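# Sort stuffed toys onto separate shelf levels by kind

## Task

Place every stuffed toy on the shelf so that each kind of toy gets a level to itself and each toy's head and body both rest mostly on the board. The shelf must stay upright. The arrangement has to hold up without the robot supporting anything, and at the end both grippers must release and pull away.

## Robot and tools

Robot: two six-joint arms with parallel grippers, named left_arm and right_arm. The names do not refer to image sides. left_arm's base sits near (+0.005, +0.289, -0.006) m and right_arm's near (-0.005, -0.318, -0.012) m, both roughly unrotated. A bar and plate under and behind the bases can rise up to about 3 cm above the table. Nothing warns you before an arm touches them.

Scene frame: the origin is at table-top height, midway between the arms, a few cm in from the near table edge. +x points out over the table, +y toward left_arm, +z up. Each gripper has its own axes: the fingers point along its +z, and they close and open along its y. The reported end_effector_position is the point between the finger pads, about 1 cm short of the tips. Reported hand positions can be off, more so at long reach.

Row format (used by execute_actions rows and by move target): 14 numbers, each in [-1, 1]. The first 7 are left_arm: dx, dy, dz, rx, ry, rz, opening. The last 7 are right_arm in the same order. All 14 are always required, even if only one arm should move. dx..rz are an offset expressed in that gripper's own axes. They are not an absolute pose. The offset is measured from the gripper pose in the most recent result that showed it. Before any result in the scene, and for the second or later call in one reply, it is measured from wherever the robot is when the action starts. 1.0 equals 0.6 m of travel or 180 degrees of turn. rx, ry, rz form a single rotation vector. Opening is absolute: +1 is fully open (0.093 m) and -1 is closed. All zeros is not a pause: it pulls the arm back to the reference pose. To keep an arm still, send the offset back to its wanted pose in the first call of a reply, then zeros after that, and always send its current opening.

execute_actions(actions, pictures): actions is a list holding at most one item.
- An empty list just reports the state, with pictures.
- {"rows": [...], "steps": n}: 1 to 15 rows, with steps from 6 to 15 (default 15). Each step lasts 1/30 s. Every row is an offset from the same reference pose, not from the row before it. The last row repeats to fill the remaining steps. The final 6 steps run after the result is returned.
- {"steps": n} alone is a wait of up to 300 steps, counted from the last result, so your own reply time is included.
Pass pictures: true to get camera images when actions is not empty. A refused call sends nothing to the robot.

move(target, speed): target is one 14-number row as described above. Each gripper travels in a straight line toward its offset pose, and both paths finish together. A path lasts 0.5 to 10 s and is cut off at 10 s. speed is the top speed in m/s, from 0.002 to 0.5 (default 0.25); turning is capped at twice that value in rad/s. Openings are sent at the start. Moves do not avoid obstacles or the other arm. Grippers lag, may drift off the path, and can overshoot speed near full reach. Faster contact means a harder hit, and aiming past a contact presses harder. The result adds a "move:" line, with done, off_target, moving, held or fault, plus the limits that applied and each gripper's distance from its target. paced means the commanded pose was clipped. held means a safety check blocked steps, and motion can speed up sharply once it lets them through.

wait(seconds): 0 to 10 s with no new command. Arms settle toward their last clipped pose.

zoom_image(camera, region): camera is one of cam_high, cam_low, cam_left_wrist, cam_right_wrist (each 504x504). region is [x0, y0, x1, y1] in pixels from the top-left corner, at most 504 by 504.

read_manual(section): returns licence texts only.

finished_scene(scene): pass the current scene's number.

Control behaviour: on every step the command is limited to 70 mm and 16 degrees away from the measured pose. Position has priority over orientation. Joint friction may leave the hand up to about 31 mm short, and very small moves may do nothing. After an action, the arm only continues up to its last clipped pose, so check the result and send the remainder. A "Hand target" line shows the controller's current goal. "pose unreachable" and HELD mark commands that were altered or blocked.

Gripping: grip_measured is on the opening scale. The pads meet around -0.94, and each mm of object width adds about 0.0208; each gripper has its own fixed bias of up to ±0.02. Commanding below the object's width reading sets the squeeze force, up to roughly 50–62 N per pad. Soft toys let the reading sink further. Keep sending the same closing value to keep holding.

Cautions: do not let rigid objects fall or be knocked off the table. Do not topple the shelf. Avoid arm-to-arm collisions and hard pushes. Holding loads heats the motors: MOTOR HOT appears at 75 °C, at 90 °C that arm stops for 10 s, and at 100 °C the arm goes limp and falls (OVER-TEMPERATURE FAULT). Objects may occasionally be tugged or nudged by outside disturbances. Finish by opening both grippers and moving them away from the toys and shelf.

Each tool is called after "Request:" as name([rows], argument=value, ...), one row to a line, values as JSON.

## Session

Request:
execute_actions(actions=[])

Scene clock: 0.00 s of 9600.00 s.
left_arm: end_effector_position=(+0.2603, +0.0918, +0.3483) grip_measured=+0.995 end_effector_quat_wxyz=(+0.487, +0.043, +0.852, +0.184) | right_arm: end_effector_position=(+0.2162, -0.5381, +0.2565) grip_measured=+1.000 end_effector_quat_wxyz=(+0.126, -0.038, +0.701, -0.701)
Joint positions: left_arm=[-1.108  1.614  1.88  -1.553 -1.045 -0.826  0.093] | right_arm=[-0.245  0.966  0.466  0.521  1.023 -1.45   0.093]
Joint velocities: left_arm=[ 0.002  0.012 -0.002  0.007 -0.022 -0.11   0.   ] | right_arm=[ 0.007  0.002  0.002 -0.051  0.066 -0.022  0.   ]
Motor temperatures (°C, as the motors report them): left_arm=[25 31 28 32 25 25] | right_arm=[28 33 30 28 28 27]
Hand target (left_arm): +0.260, +0.092, +0.348; +0.487, +0.043, +0.852, +0.184
Hand target (right_arm): +0.216, -0.538, +0.256; +0.126, -0.038, +0.701, -0.701

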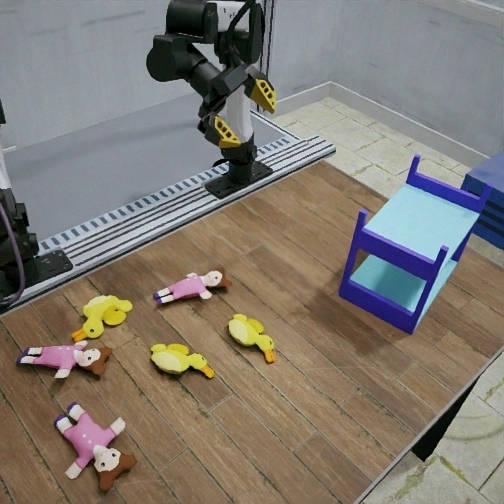

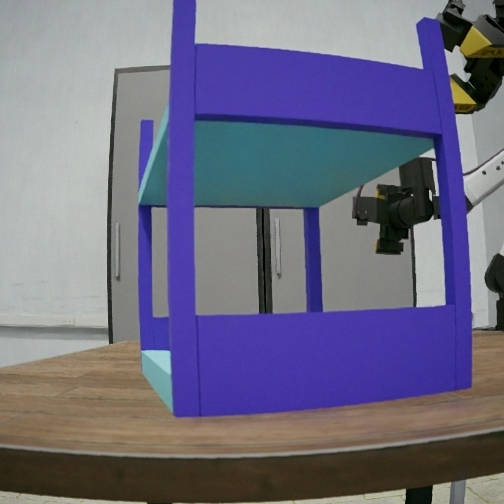

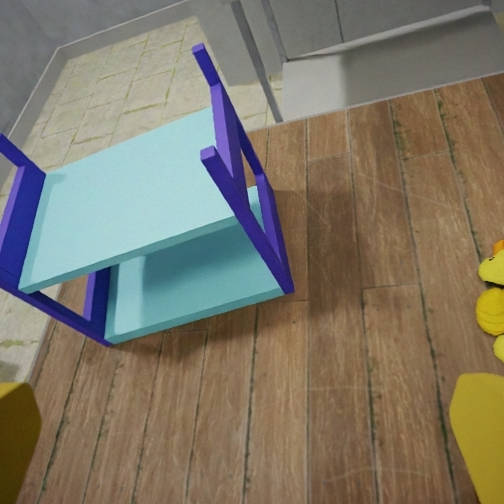

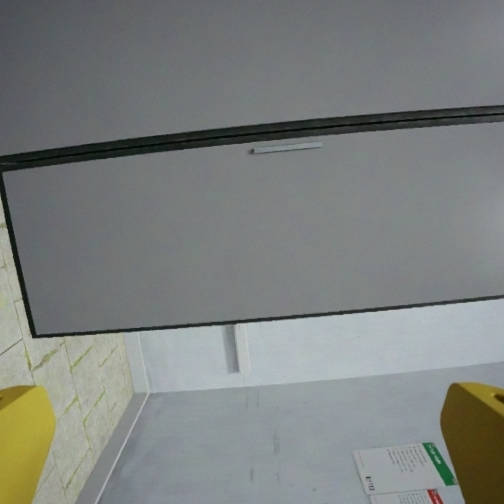

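Request:
move(target=[0.247,-0.40,0.12,0.375,0.114,0.489,0.7, -0.112,0.245,-0.325,-0.50,-0.109,-0.168,0.7], speed=0.35)

Scene clock: 4.97 s of 9600.00 s.
left_arm: end_effector_position=(+0.2637, -0.0797, +0.1073) grip_measured=+0.702 end_effector_quat_wxyz=(-0.001, +0.797, +0.605, +0.003) | right_arm: end_effector_position=(+0.2510, -0.3295, +0.1151) grip_measured=+0.702 end_effector_quat_wxyz=(+0.001, -0.378, +0.926, -0.004)
Joint positions: left_arm=[-0.96   2.37   2.335 -1.553  0.019  0.897  0.079] | right_arm=[ 0.021  1.486  1.23  -1.296 -0.001 -0.824  0.079]
Joint velocities: left_arm=[-0.022  0.017 -0.017 -0.022 -0.007 -0.051 -0.001] | right_arm=[-0.002 -0.002 -0.002 -0.037  0.007  0.007 -0.001]
Motor temperatures (°C, as the motors report them): left_arm=[25 32 28 32 25 25] | right_arm=[28 33 30 28 28 27]
Hand target (left_arm): +0.268, -0.077, +0.110; -0.001, +0.794, +0.607, -0.001
Hand target (right_arm): +0.252, -0.331, +0.115; -0.004, -0.376, +0.927, +0.003
Off the commanded pose (left_arm): 0.008 m, 1 deg.
Off the commanded pose (right_arm): 0.003 m, 1 deg.
Kept back: nothing.
move: done

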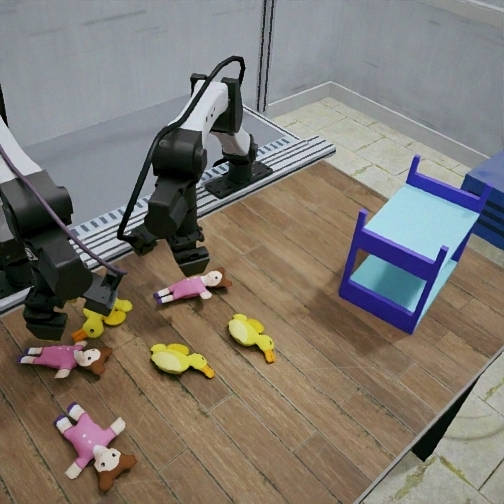

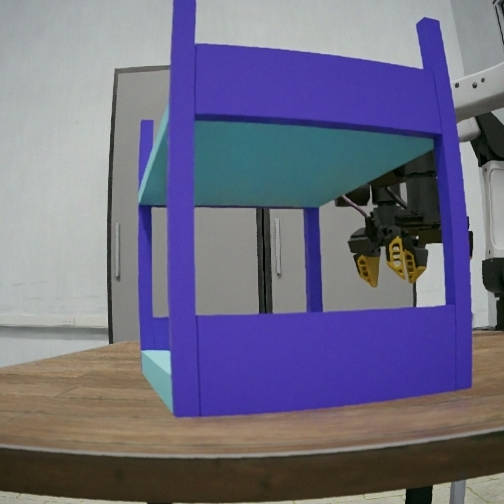

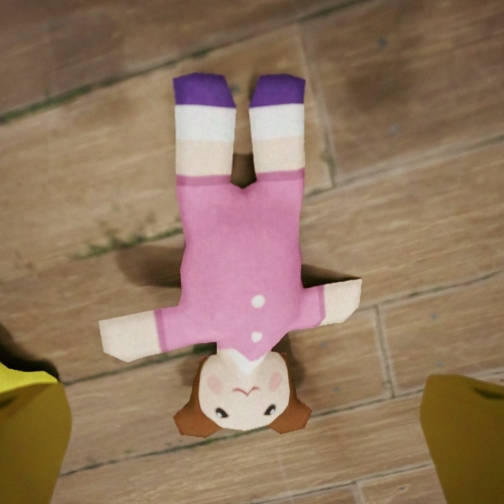

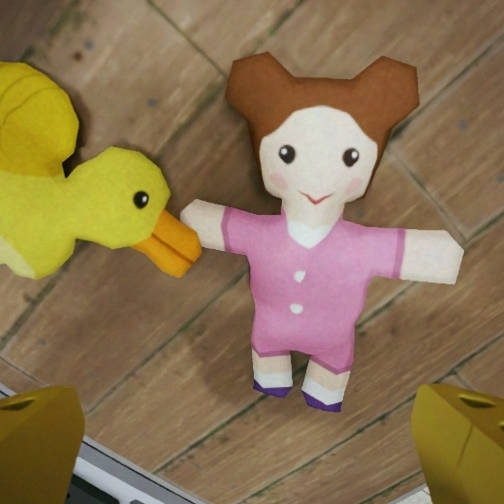

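Request:
move(target=[-0.012,0.005,0.168,0,0,0,0.7, 0.05,-0.037,0.175,0,0,0.04,0.5], speed=0.12)

Request:
move(target=[0,0,0.01,0,0,0,-0.45, 0,0,0.01,0,0,0,-0.45])

Request:
move(target=[0.1,0,-0.17,0,0,0,-0.45, 0,0,-0.16,0,0,0,-0.45], speed=0.2)

Scene clock: 6.77 s of 9600.00 s.
left_arm: end_effector_position=(+0.2673, -0.0871, +0.0140) grip_measured=+0.701 end_effector_quat_wxyz=(+0.000, +0.796, +0.605, +0.004) | right_arm: end_effector_position=(+0.2547, -0.3667, +0.0192) grip_measured=+0.503 end_effector_quat_wxyz=(+0.014, -0.321, +0.947, -0.013)
Joint positions: left_arm=[-0.969  2.39   1.999 -1.195  0.016  0.887  0.079] | right_arm=[-0.117  1.573  0.919 -0.867 -0.002 -0.841  0.069]
Joint velocities: left_arm=[ 0.007  0.007  0.017 -0.022 -0.022 -0.037  0.   ] | right_arm=[-0.002  0.002 -0.017  0.007  0.066  0.022 -0.001]
Motor temperatures (°C, as the motors report them): left_arm=[25 33 28 32 25 25] | right_arm=[28 33 30 28 28 27]
Hand target (left_arm): +0.265, -0.089, +0.007; -0.001, +0.797, +0.605, +0.003
Hand target (right_arm): +0.247, -0.368, +0.010; +0.001, -0.319, +0.948, -0.005
Off the commanded pose (left_arm): 0.008 m, 0 deg.
Off the commanded pose (right_arm): 0.013 m, 2 deg.
Kept back: nothing.
move: off_target (right_arm)

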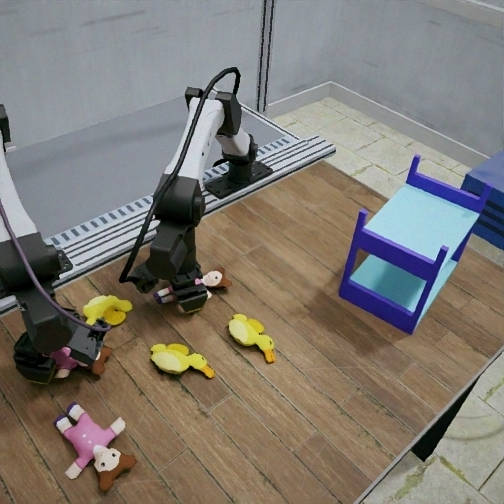

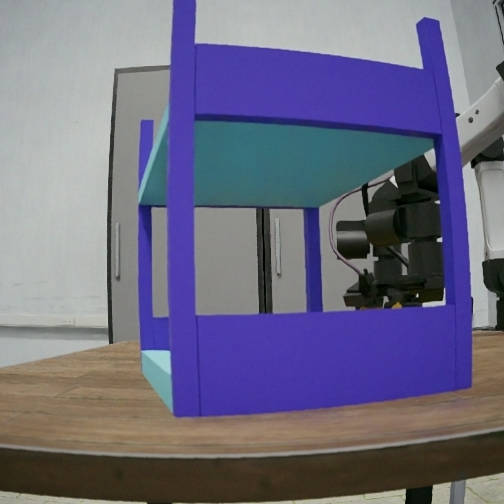

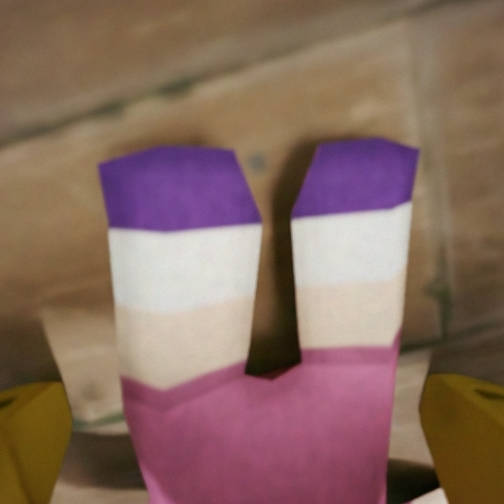

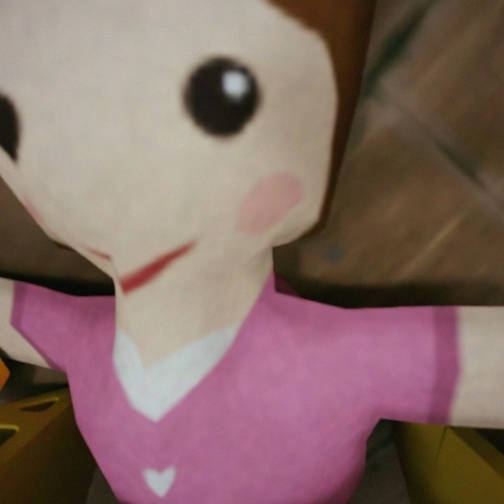

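Scene clock: 7.47 s of 9600.00 s.
left_arm: end_effector_position=(+0.2674, -0.0872, +0.0140) grip_measured=-0.447 end_effector_quat_wxyz=(+0.001, +0.796, +0.605, +0.004) | right_arm: end_effector_position=(+0.2574, -0.3671, +0.0193) grip_measured=-0.446 end_effector_quat_wxyz=(+0.019, -0.321, +0.947, -0.015)
Joint positions: left_arm=[-0.969  2.39   1.999 -1.194  0.016  0.887  0.024] | right_arm=[-0.117  1.573  0.919 -0.856 -0.002 -0.841  0.024]
Joint velocities: left_arm=[-0.002  0.002 -0.017  0.022  0.022  0.051 -0.002] | right_arm=[ 0.002  0.002 -0.002 -0.022 -0.022 -0.007 -0.001]
Motor temperatures (°C, as the motors report them): left_arm=[25 33 28 32 25 25] | right_arm=[28 33 30 28 28 27]
Hand target (left_arm): +0.267, -0.087, +0.008; +0.000, +0.796, +0.605, +0.004
Hand target (right_arm): +0.255, -0.367, +0.013; +0.014, -0.321, +0.947, -0.013
Off the commanded pose (left_arm): 0.006 m, 0 deg.
Off the commanded pose (right_arm): 0.007 m, 1 deg.
Kept back: nothing.
move: done

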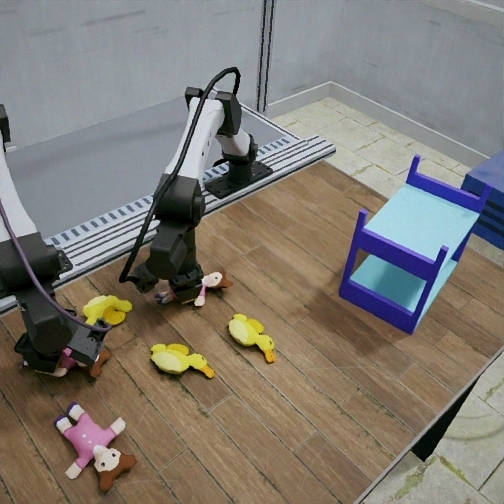

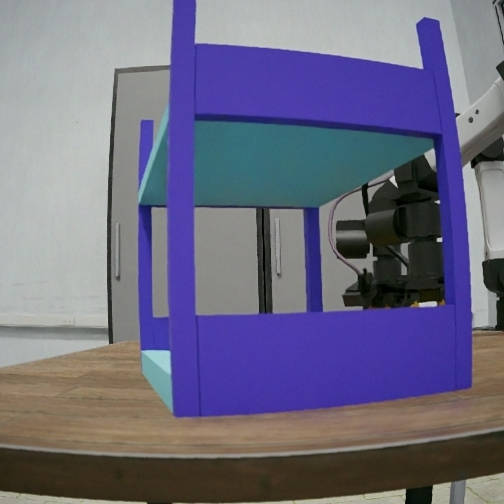

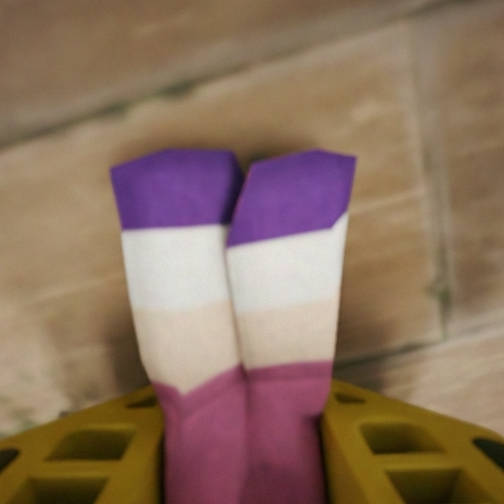

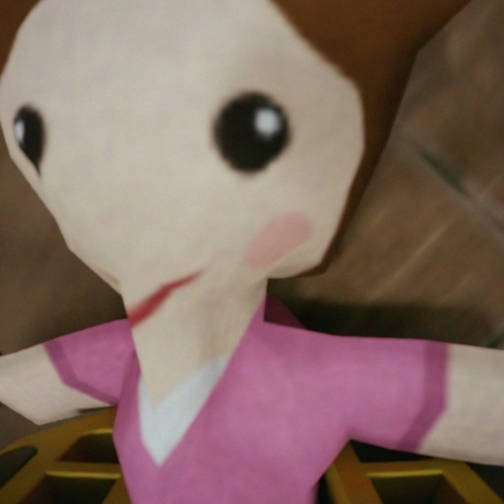

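Scene clock: 8.73 s of 9600.00 s.
left_arm: end_effector_position=(+0.2790, -0.0300, +0.1063) grip_measured=-0.447 end_effector_quat_wxyz=(-0.008, +0.797, +0.604, +0.003) | right_arm: end_effector_position=(+0.2522, -0.3652, +0.1104) grip_measured=-0.447 end_effector_quat_wxyz=(+0.017, -0.321, +0.947, -0.014)
Joint positions: left_arm=[-0.863  2.218  2.07  -1.456  0.016  0.997  0.024] | right_arm=[-0.117  1.473  1.198 -1.24  -0.002 -0.841  0.024]
Joint velocities: left_arm=[-0.007 -0.007  0.002 -0.022  0.051  0.022 -0.   ] | right_arm=[-0.012 -0.002 -0.007 -0.007  0.037 -0.022 -0.001]
Motor temperatures (°C, as the motors report them): left_arm=[25 34 28 32 25 25] | right_arm=[28 33 31 28 28 27]
Hand target (left_arm): +0.283, -0.028, +0.115; -0.000, +0.796, +0.605, +0.003
Hand target (right_arm): +0.252, -0.365, +0.115; +0.019, -0.321, +0.947, -0.015
Off the commanded pose (left_arm): 0.011 m, 1 deg.
Off the commanded pose (right_arm): 0.005 m, 0 deg.
Kept back: nothing.
move: off_target (left_arm)

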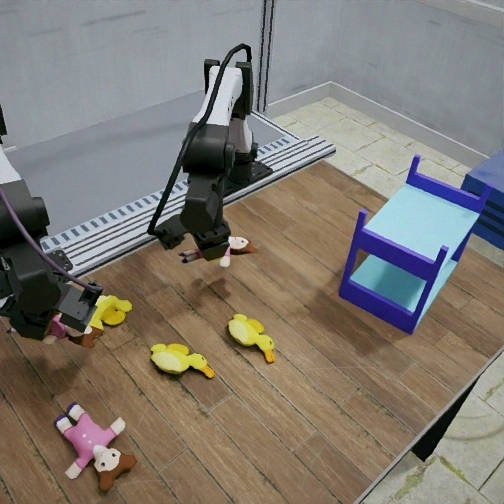

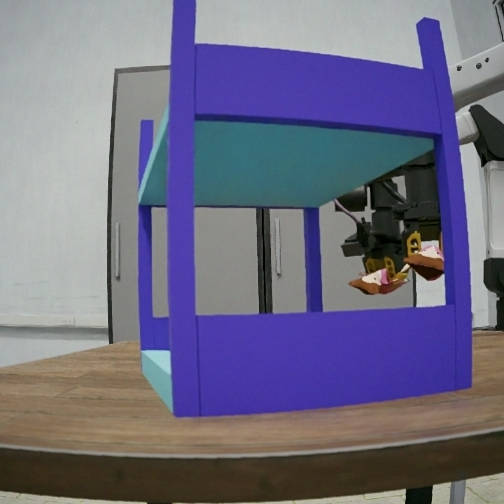

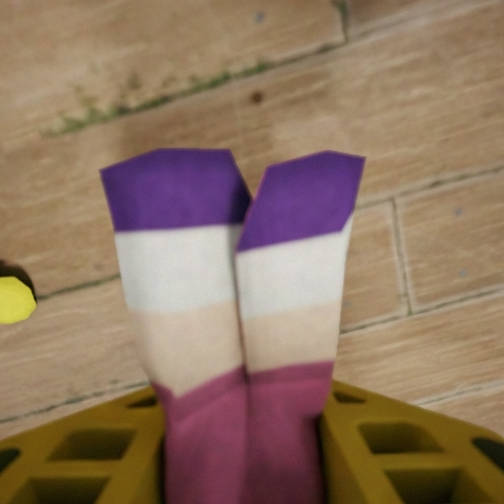

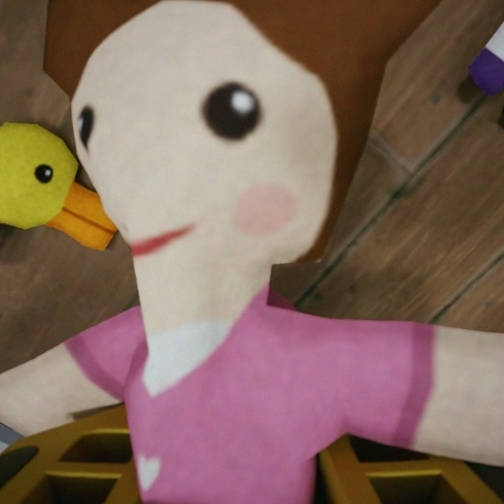

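Request:
move(target=[0.642,-0.058,-0.292,-0.196,-0.123,-0.621,-0.45, -0.348,0.457,-0.02,0,0,0,-0.45], speed=0.3)

Scene clock: 13.03 s of 9600.00 s.
left_arm: end_effector_position=(+0.3409, +0.3441, +0.2725) grip_measured=-0.447 end_effector_quat_wxyz=(+0.276, -0.079, +0.958, +0.027) | right_arm: end_effector_position=(+0.2469, -0.0224, +0.1216) grip_measured=-0.447 end_effector_quat_wxyz=(+0.020, -0.321, +0.947, +0.003)
Joint positions: left_arm=[ 0.139  1.472  1.646 -1.212 -0.016 -0.006  0.024] | right_arm=[ 0.947  1.971  1.828 -1.376  0.023  0.224  0.024]
Joint velocities: left_arm=[-0.007 -0.017 -0.007 -0.037  0.007 -0.037 -0.001] | right_arm=[ 0.002 -0.002 -0.012 -0.037  0.007  0.022 -0.   ]
Motor temperatures (°C, as the motors report them): left_arm=[25 35 29 32 25 25] | right_arm=[28 34 31 28 28 27]
Hand target (left_arm): +0.348, +0.350, +0.279; +0.290, -0.088, +0.953, +0.032
Hand target (right_arm): +0.246, -0.021, +0.119; +0.015, -0.321, +0.947, -0.006
Off the commanded pose (left_arm): 0.018 m, 3 deg.
Off the commanded pose (right_arm): 0.006 m, 2 deg.
Kept back: nothing.
move: off_target (left_arm)

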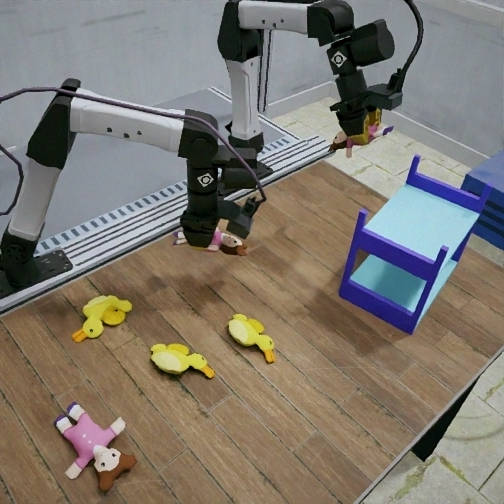

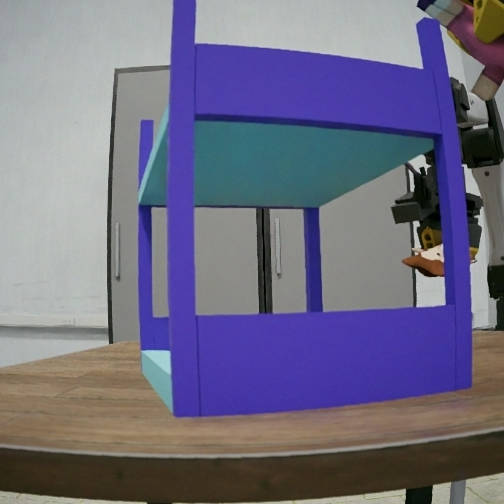

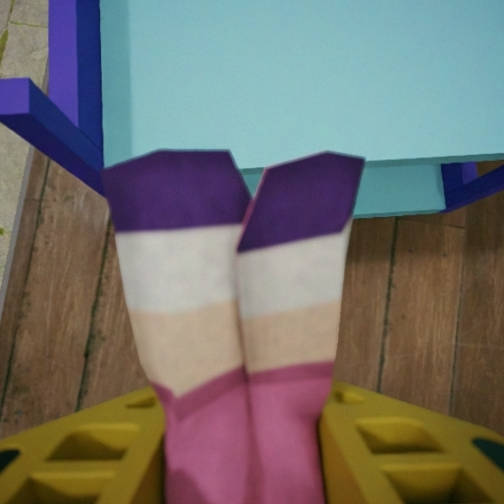

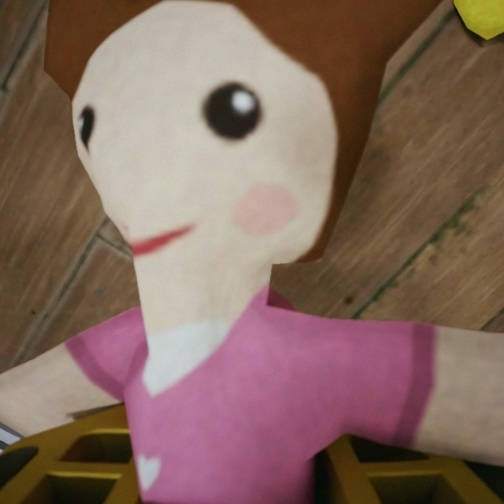

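Request:
move(target=[-0.255,0.04,0.178,-0.009,-0.03,-0.014,-0.45, 0,0,0.16,0,0,0,-0.45], speed=0.2)

Request:
move(target=[0.068,0,0.09,0,0.05,0,-0.45, 0,0,0,0,0,0,0.6], speed=0.1)

Scene clock: 14.90 s of 9600.00 s.
left_arm: end_effector_position=(+0.5215, +0.3908, +0.2580) grip_measured=-0.447 end_effector_quat_wxyz=(+0.313, -0.095, +0.944, +0.034) | right_arm: end_effector_position=(+0.2527, -0.0147, +0.0355) grip_measured=-0.447 end_effector_quat_wxyz=(+0.031, -0.321, +0.947, +0.009)
Joint positions: left_arm=[ 0.174  2.18   2.423 -1.202 -0.016 -0.007  0.024] | right_arm=[ 0.947  2.013  1.543 -1.023  0.023  0.223  0.024]
Joint velocities: left_arm=[-0.007  0.002 -0.002 -0.022  0.051  0.037  0.001] | right_arm=[ 0.022 -0.007 -0.007 -0.037 -0.007  0.007 -0.001]
Motor temperatures (°C, as the motors report them): left_arm=[25 35 29 32 25 25] | right_arm=[28 35 31 28 28 27]
Hand target (left_arm): +0.521, +0.397, +0.264; +0.320, -0.103, +0.941, +0.037
Hand target (right_arm): +0.251, -0.020, +0.026; +0.020, -0.321, +0.947, +0.003
Off the commanded pose (left_arm): 0.010 m, 1 deg.
Off the commanded pose (right_arm): 0.012 m, 1 deg.
Kept back: nothing.
move: off_target (right_arm)

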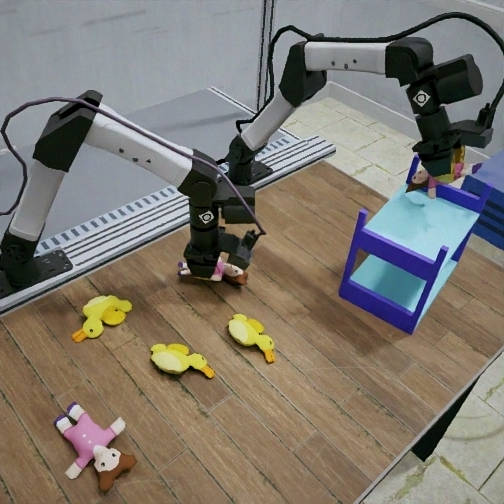

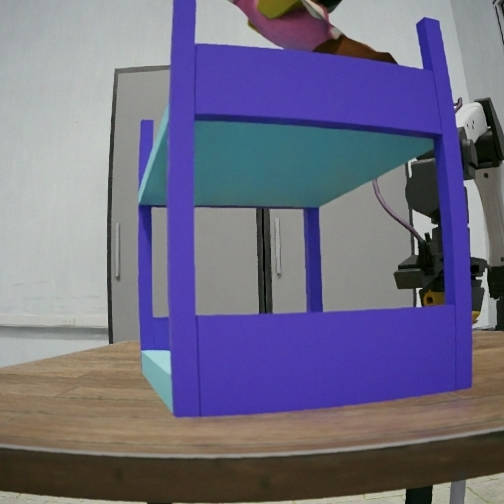

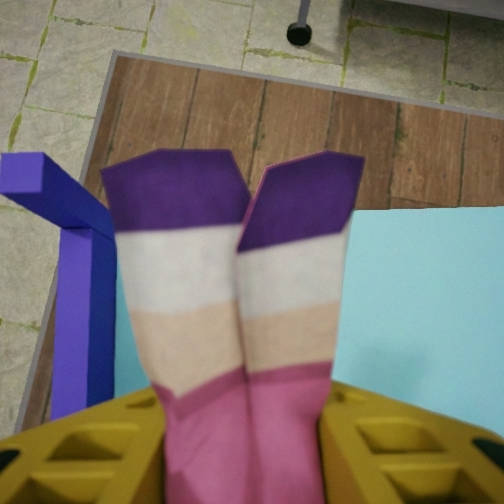

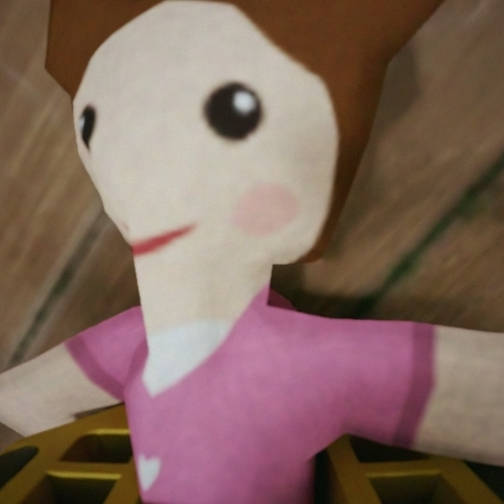

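Scene clock: 16.00 s of 9600.00 s.
left_arm: end_effector_position=(+0.5228, +0.3908, +0.1975) grip_measured=-0.447 end_effector_quat_wxyz=(+0.246, -0.097, +0.964, +0.028) | right_arm: end_effector_position=(+0.2527, -0.0147, +0.0355) grip_measured=+0.597 end_effector_quat_wxyz=(+0.031, -0.321, +0.947, +0.009)
Joint positions: left_arm=[ 0.174  2.248  2.352 -1.203 -0.016 -0.007  0.024] | right_arm=[ 0.947  2.013  1.543 -1.023  0.023  0.223  0.074]
Joint velocities: left_arm=[-0.002 -0.007 -0.017  0.007 -0.007  0.037 -0.001] | right_arm=[-0.017 -0.007 -0.007  0.007  0.007 -0.007 -0.   ]
Motor temperatures (°C, as the motors report them): left_arm=[25 35 29 33 25 25] | right_arm=[28 35 31 28 28 27]
Hand target (left_arm): +0.522, +0.390, +0.191; +0.238, -0.097, +0.966, +0.027
Hand target (right_arm): +0.253, -0.015, +0.035; +0.031, -0.321, +0.947, +0.009
Off the commanded pose (left_arm): 0.007 m, 1 deg.
Off the commanded pose (right_arm): 0.000 m, 0 deg.
Kept back: nothing.
move: done

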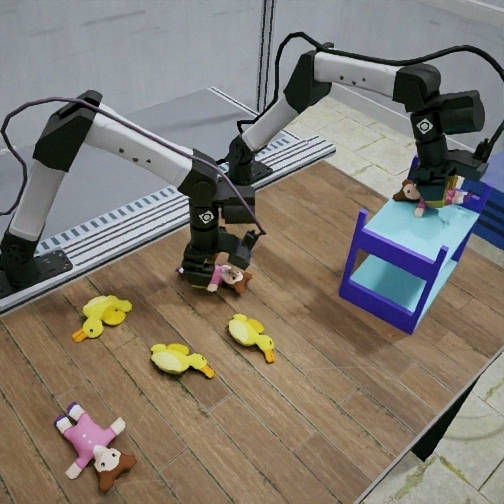

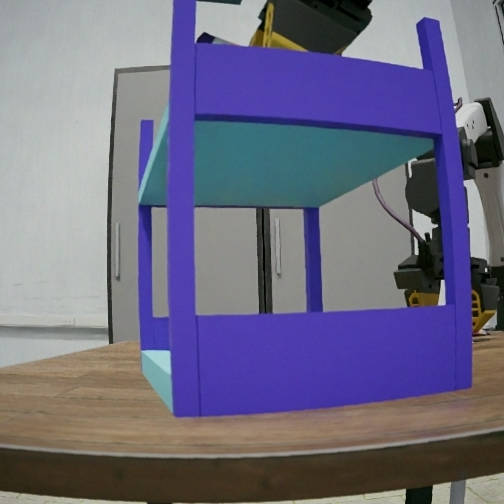

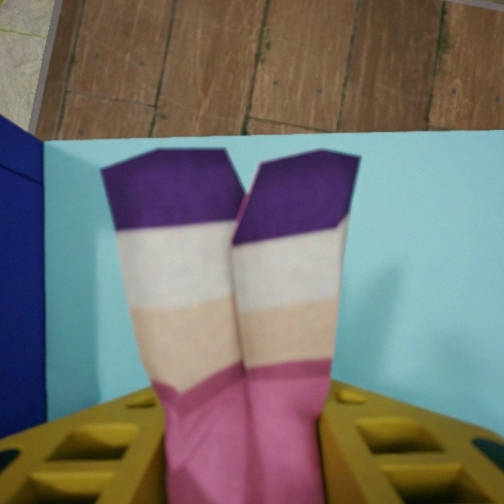

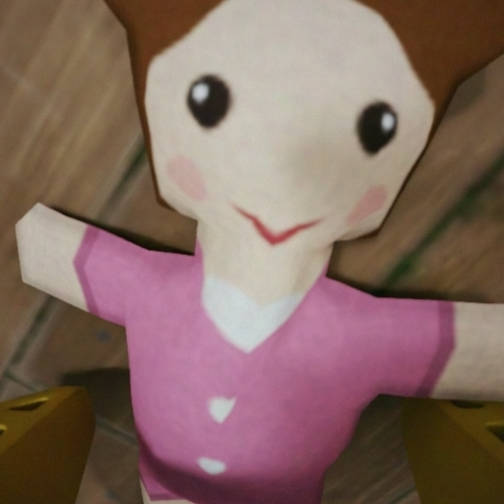

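Request:
move(target=[-0.025,0,0.025,0,0,0,-0.45, 0,0,-0.13,0,0,0,0.6], speed=0.15)

Request:
move(target=[0,0,0,0,0,0,0.3, 0,0,0,0,0,0,0.6])

Request:
move(target=[0,0,-0.17,0,0,0,0.3, 0.13,-0.61,0,0,0,0.15,0.6], speed=0.3)

Scene clock: 17.40 s of 9600.00 s.
left_arm: end_effector_position=(+0.5420, +0.3944, +0.1925) grip_measured=-0.447 end_effector_quat_wxyz=(+0.248, -0.097, +0.963, +0.029) | right_arm: end_effector_position=(+0.2503, -0.0182, +0.1110) grip_measured=+0.597 end_effector_quat_wxyz=(+0.034, -0.321, +0.946, +0.011)
Joint positions: left_arm=[ 0.174  2.378  2.556 -1.272 -0.016 -0.007  0.024] | right_arm=[ 0.947  1.958  1.765 -1.294  0.023  0.223  0.074]
Joint velocities: left_arm=[-0.007 -0.007 -0.002 -0.007 -0.007  0.007 -0.001] | right_arm=[ 0.002  0.002 -0.002 -0.051  0.022  0.007 -0.   ]
Motor temperatures (°C, as the motors report them): left_arm=[25 36 29 33 25 25] | right_arm=[28 36 32 28 28 27]
Hand target (left_arm): +0.543, +0.395, +0.192; +0.247, -0.097, +0.964, +0.028
Hand target (right_arm): +0.248, -0.018, +0.113; +0.031, -0.321, +0.947, +0.009
Off the commanded pose (left_arm): 0.001 m, 0 deg.
Off the commanded pose (right_arm): 0.003 m, 0 deg.
Kept back: nothing.
move: done

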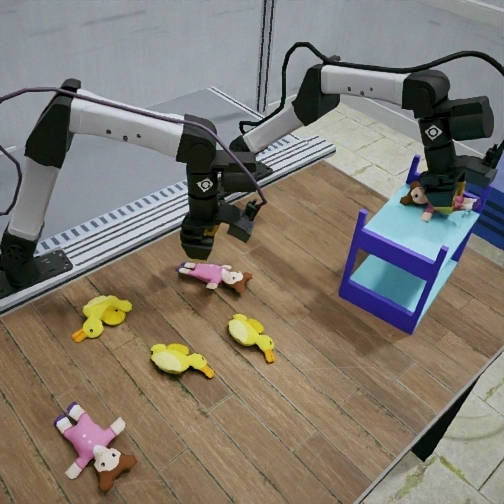

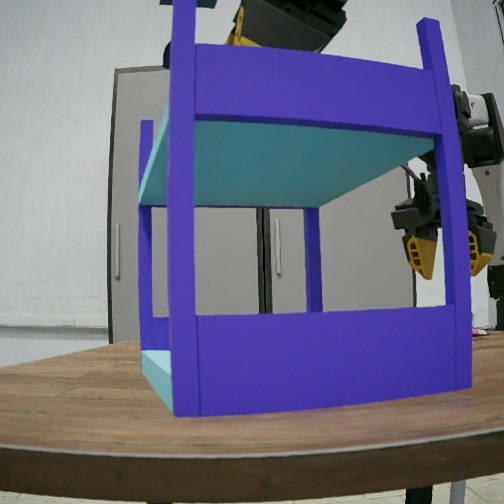

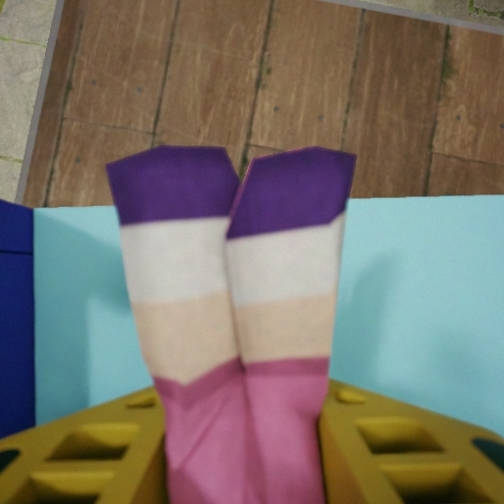

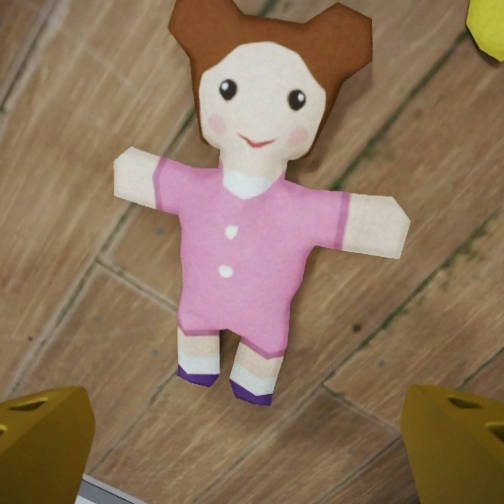

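Scene clock: 17.90 s of 9600.00 s.
left_arm: end_effector_position=(+0.5420, +0.3944, +0.1925) grip_measured=+0.298 end_effector_quat_wxyz=(+0.248, -0.097, +0.963, +0.029) | right_arm: end_effector_position=(+0.2503, -0.0182, +0.1110) grip_measured=+0.597 end_effector_quat_wxyz=(+0.034, -0.321, +0.946, +0.011)
Joint positions: left_arm=[ 0.174  2.378  2.556 -1.272 -0.016 -0.007  0.06 ] | right_arm=[ 0.947  1.958  1.765 -1.294  0.023  0.223  0.074]
Joint velocities: left_arm=[-0.007  0.002 -0.002 -0.051 -0.007 -0.125 -0.   ] | right_arm=[-0.037 -0.017  0.002  0.051  0.007  0.095 -0.001]
Motor temperatures (°C, as the motors report them): left_arm=[25 36 29 33 25 25] | right_arm=[28 36 32 28 28 27]
Hand target (left_arm): +0.542, +0.394, +0.192; +0.248, -0.097, +0.963, +0.029
Hand target (right_arm): +0.250, -0.018, +0.111; +0.034, -0.321, +0.946, +0.011
Off the commanded pose (left_arm): 0.000 m, 0 deg.
Off the commanded pose (right_arm): 0.000 m, 0 deg.
Kept back: nothing.
move: done

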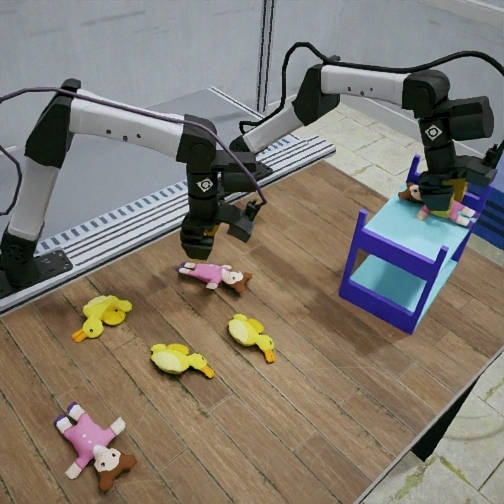

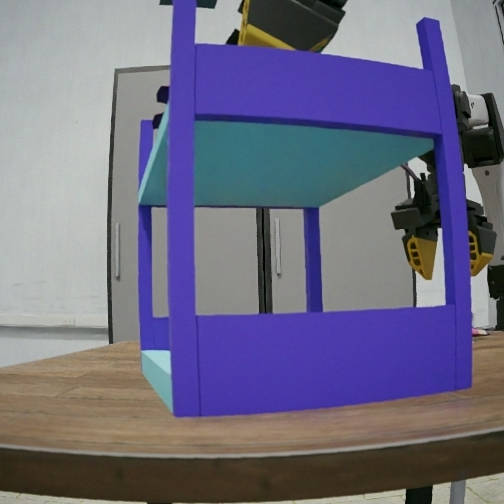

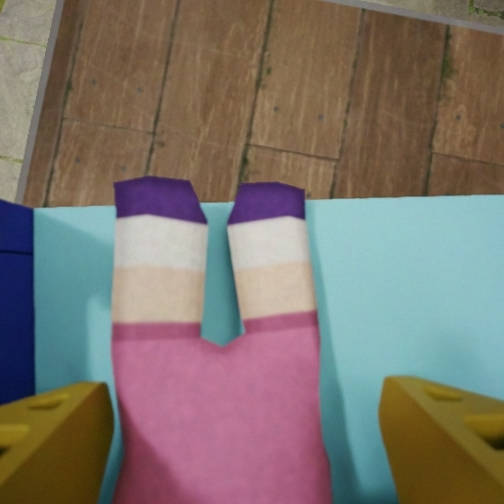

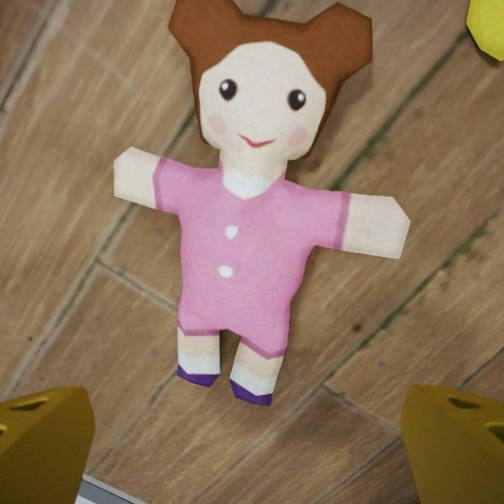

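Scene clock: 19.83 s of 9600.00 s.
left_arm: end_effector_position=(+0.4950, +0.3858, +0.2701) grip_measured=+0.298 end_effector_quat_wxyz=(+0.263, -0.096, +0.960, +0.030) | right_arm: end_effector_position=(+0.4151, -0.3568, +0.1154) grip_measured=+0.598 end_effector_quat_wxyz=(+0.046, -0.086, +0.995, +0.005)
Joint positions: left_arm=[ 0.174  2.349  2.861 -1.577 -0.016 -0.007  0.06 ] | right_arm=[-0.039  2.064  1.934 -1.34  -0.037 -0.28   0.074]
Joint velocities: left_arm=[ 0.007 -0.017 -0.022 -0.037  0.037 -0.007  0.001] | right_arm=[-0.007 -0.002  0.007  0.007 -0.051 -0.007  0.001]
Motor temperatures (°C, as the motors report them): left_arm=[25 37 29 33 25 25] | right_arm=[28 37 32 28 28 27]
Hand target (left_arm): +0.492, +0.385, +0.280; +0.273, -0.096, +0.957, +0.031
Hand target (right_arm): +0.415, -0.354, +0.110; +0.035, -0.091, +0.995, +0.012
Off the commanded pose (left_arm): 0.012 m, 2 deg.
Off the commanded pose (right_arm): 0.010 m, 2 deg.
elbow stopped short (left arm): the move would have taken joint 3 (elbow) straighter than the controller allows; a more bent joint 3 avoids this.
Kept back: nothing.
move: off_target (left_arm)

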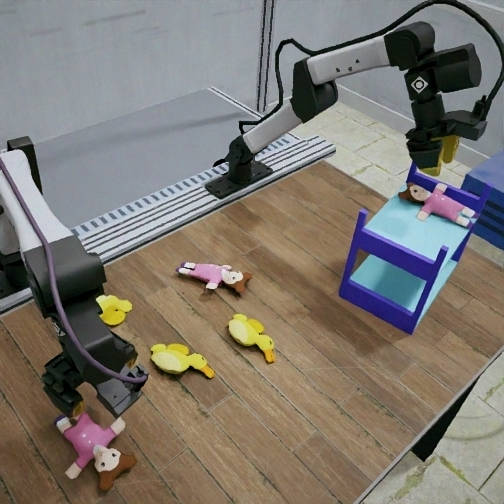

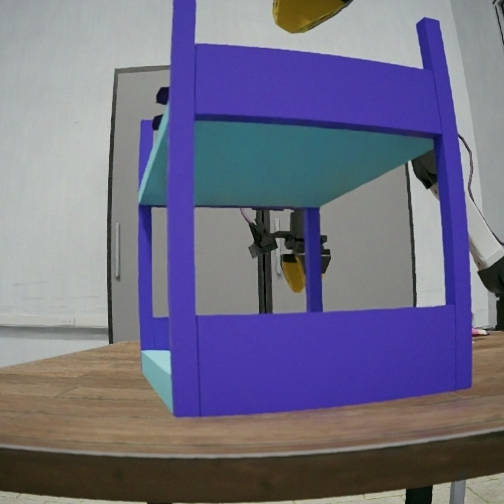

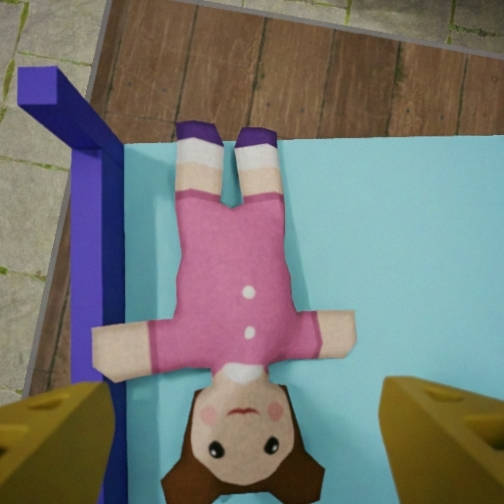

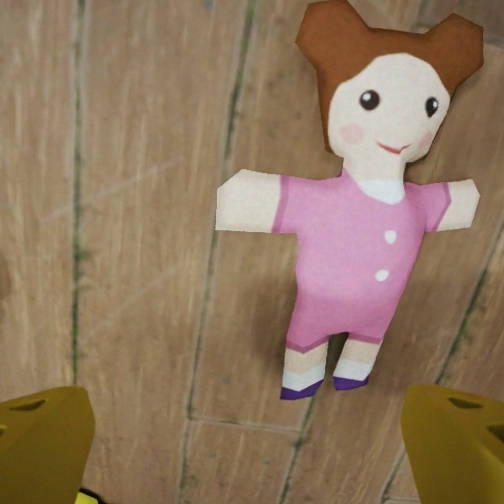

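Request:
move(target=[0.23,0,-0.135,0,0,0,0.7, 0.033,-0.063,0.04,0,0,0.067,0.6])

Request:
move(target=[0.367,-0.575,0.097,-0.025,0.168,-0.101,0.7, 0,0,0.14,0,0,0,0.6], speed=0.3)

Scene clock: 21.50 s of 9600.00 s.
left_arm: end_effector_position=(+0.3351, +0.3554, +0.2694) grip_measured=+0.698 end_effector_quat_wxyz=(+0.255, -0.097, +0.962, +0.029) | right_arm: end_effector_position=(+0.4101, -0.3963, +0.0902) grip_measured=+0.598 end_effector_quat_wxyz=(+0.046, +0.012, +0.999, +0.005)
Joint positions: left_arm=[ 0.174  1.494  1.674 -1.26  -0.016 -0.007  0.079] | right_arm=[-0.134  2.061  1.828 -1.237 -0.038 -0.177  0.074]
Joint velocities: left_arm=[ 0.002  0.027  0.002  0.081  0.007 -0.066  0.001] | right_arm=[-0.012 -0.002 -0.007 -0.007 -0.007  0.037  0.   ]
Motor temperatures (°C, as the motors report them): left_arm=[25 37 30 33 25 25] | right_arm=[28 38 32 28 28 27]
Hand target (left_arm): +0.339, +0.355, +0.269; +0.262, -0.096, +0.960, +0.030
Hand target (right_arm): +0.405, -0.397, +0.090; +0.045, +0.019, +0.999, +0.009
Off the commanded pose (left_arm): 0.004 m, 1 deg.
Off the commanded pose (right_arm): 0.006 m, 1 deg.
Kept back: nothing.
move: done

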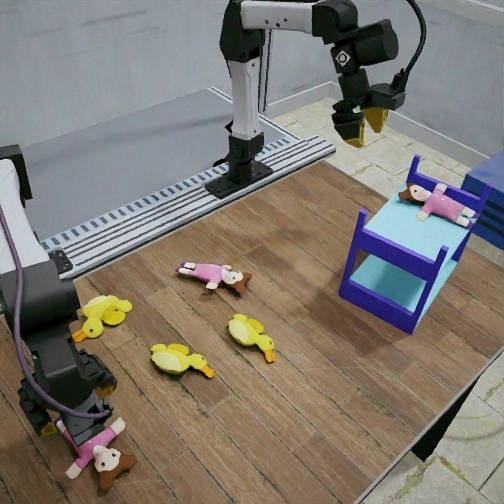

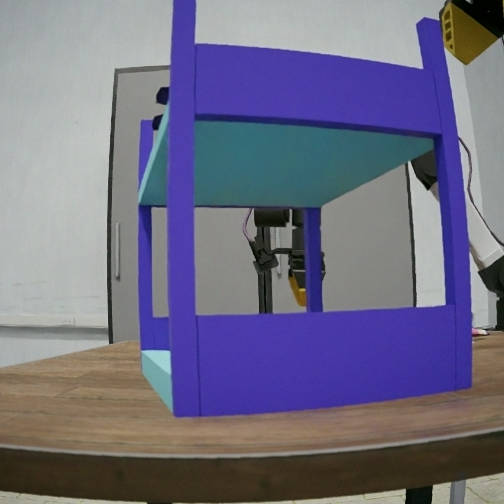

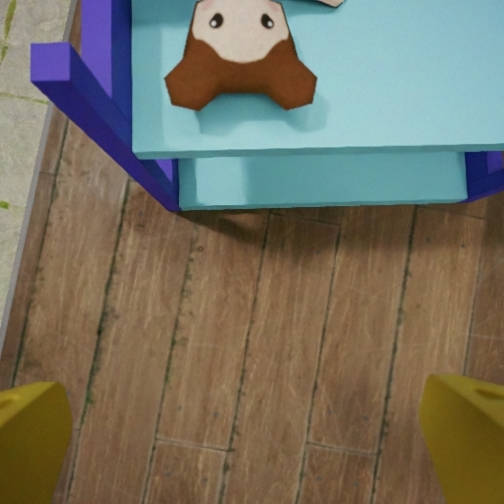

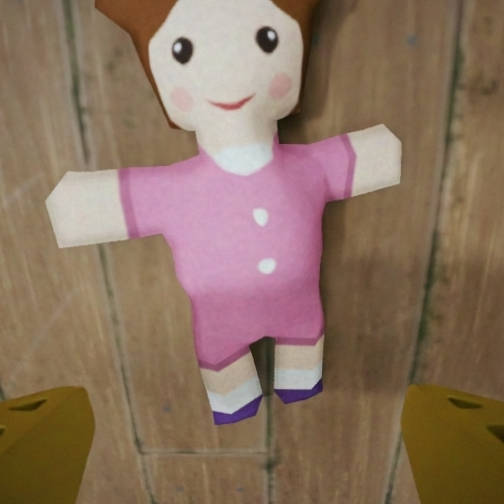

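Scene clock: 23.50 s of 9600.00 s.
left_arm: end_effector_position=(+0.2485, -0.0122, +0.1049) grip_measured=+0.698 end_effector_quat_wxyz=(+0.007, -0.252, +0.968, +0.008) | right_arm: end_effector_position=(+0.4237, -0.3999, +0.0240) grip_measured=+0.598 end_effector_quat_wxyz=(+0.063, +0.013, +0.998, +0.002)
Joint positions: left_arm=[-0.896  2.055  1.815 -1.355  0.005 -1.391  0.079] | right_arm=[-0.134  2.119  1.647 -0.964 -0.037 -0.175  0.074]
Joint velocities: left_arm=[ 0.002  0.022 -0.007 -0.037  0.051  0.022  0.   ] | right_arm=[-0.012 -0.002  0.002 -0.007  0.066  0.007  0.001]
Motor temperatures (°C, as the motors report them): left_arm=[25 37 30 33 25 25] | right_arm=[28 39 32 28 28 27]
Hand target (left_arm): +0.248, -0.014, +0.111; +0.004, -0.256, +0.967, +0.002
Hand target (right_arm): +0.418, -0.396, +0.007; +0.046, +0.012, +0.999, +0.005
Off the commanded pose (left_arm): 0.004 m, 2 deg.
Off the commanded pose (right_arm): 0.019 m, 2 deg.
Kept back: nothing.
move: off_target (right_arm)

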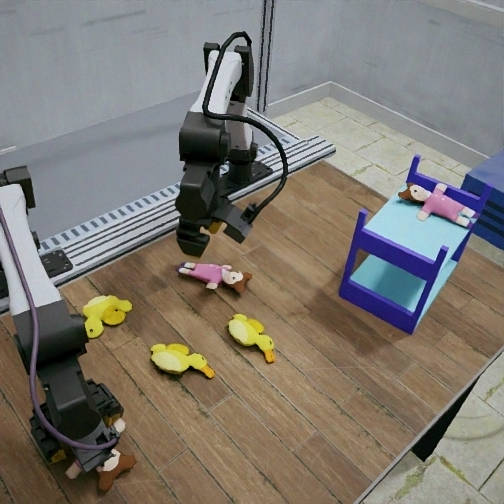

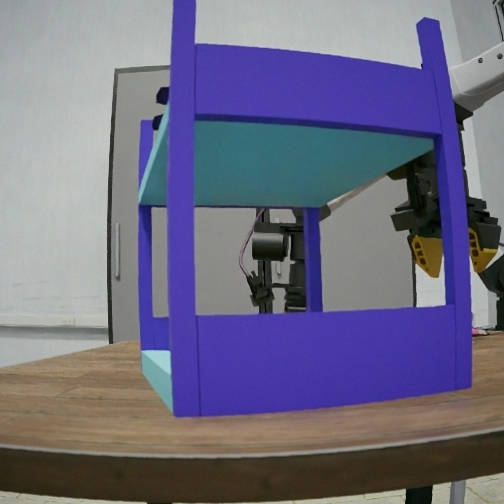

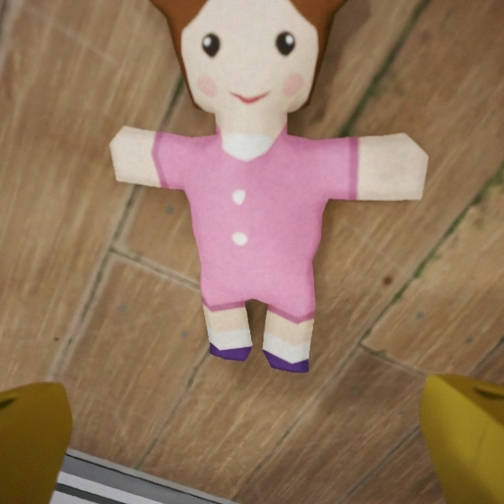

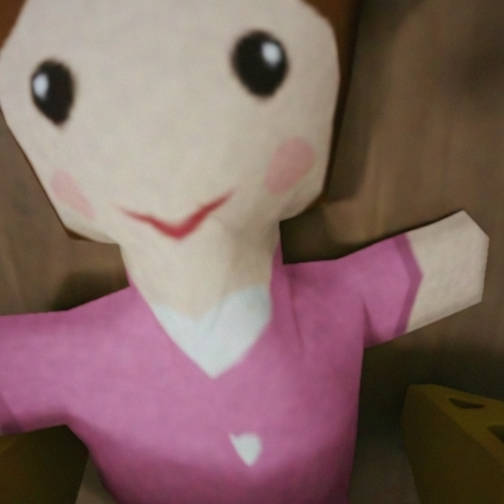

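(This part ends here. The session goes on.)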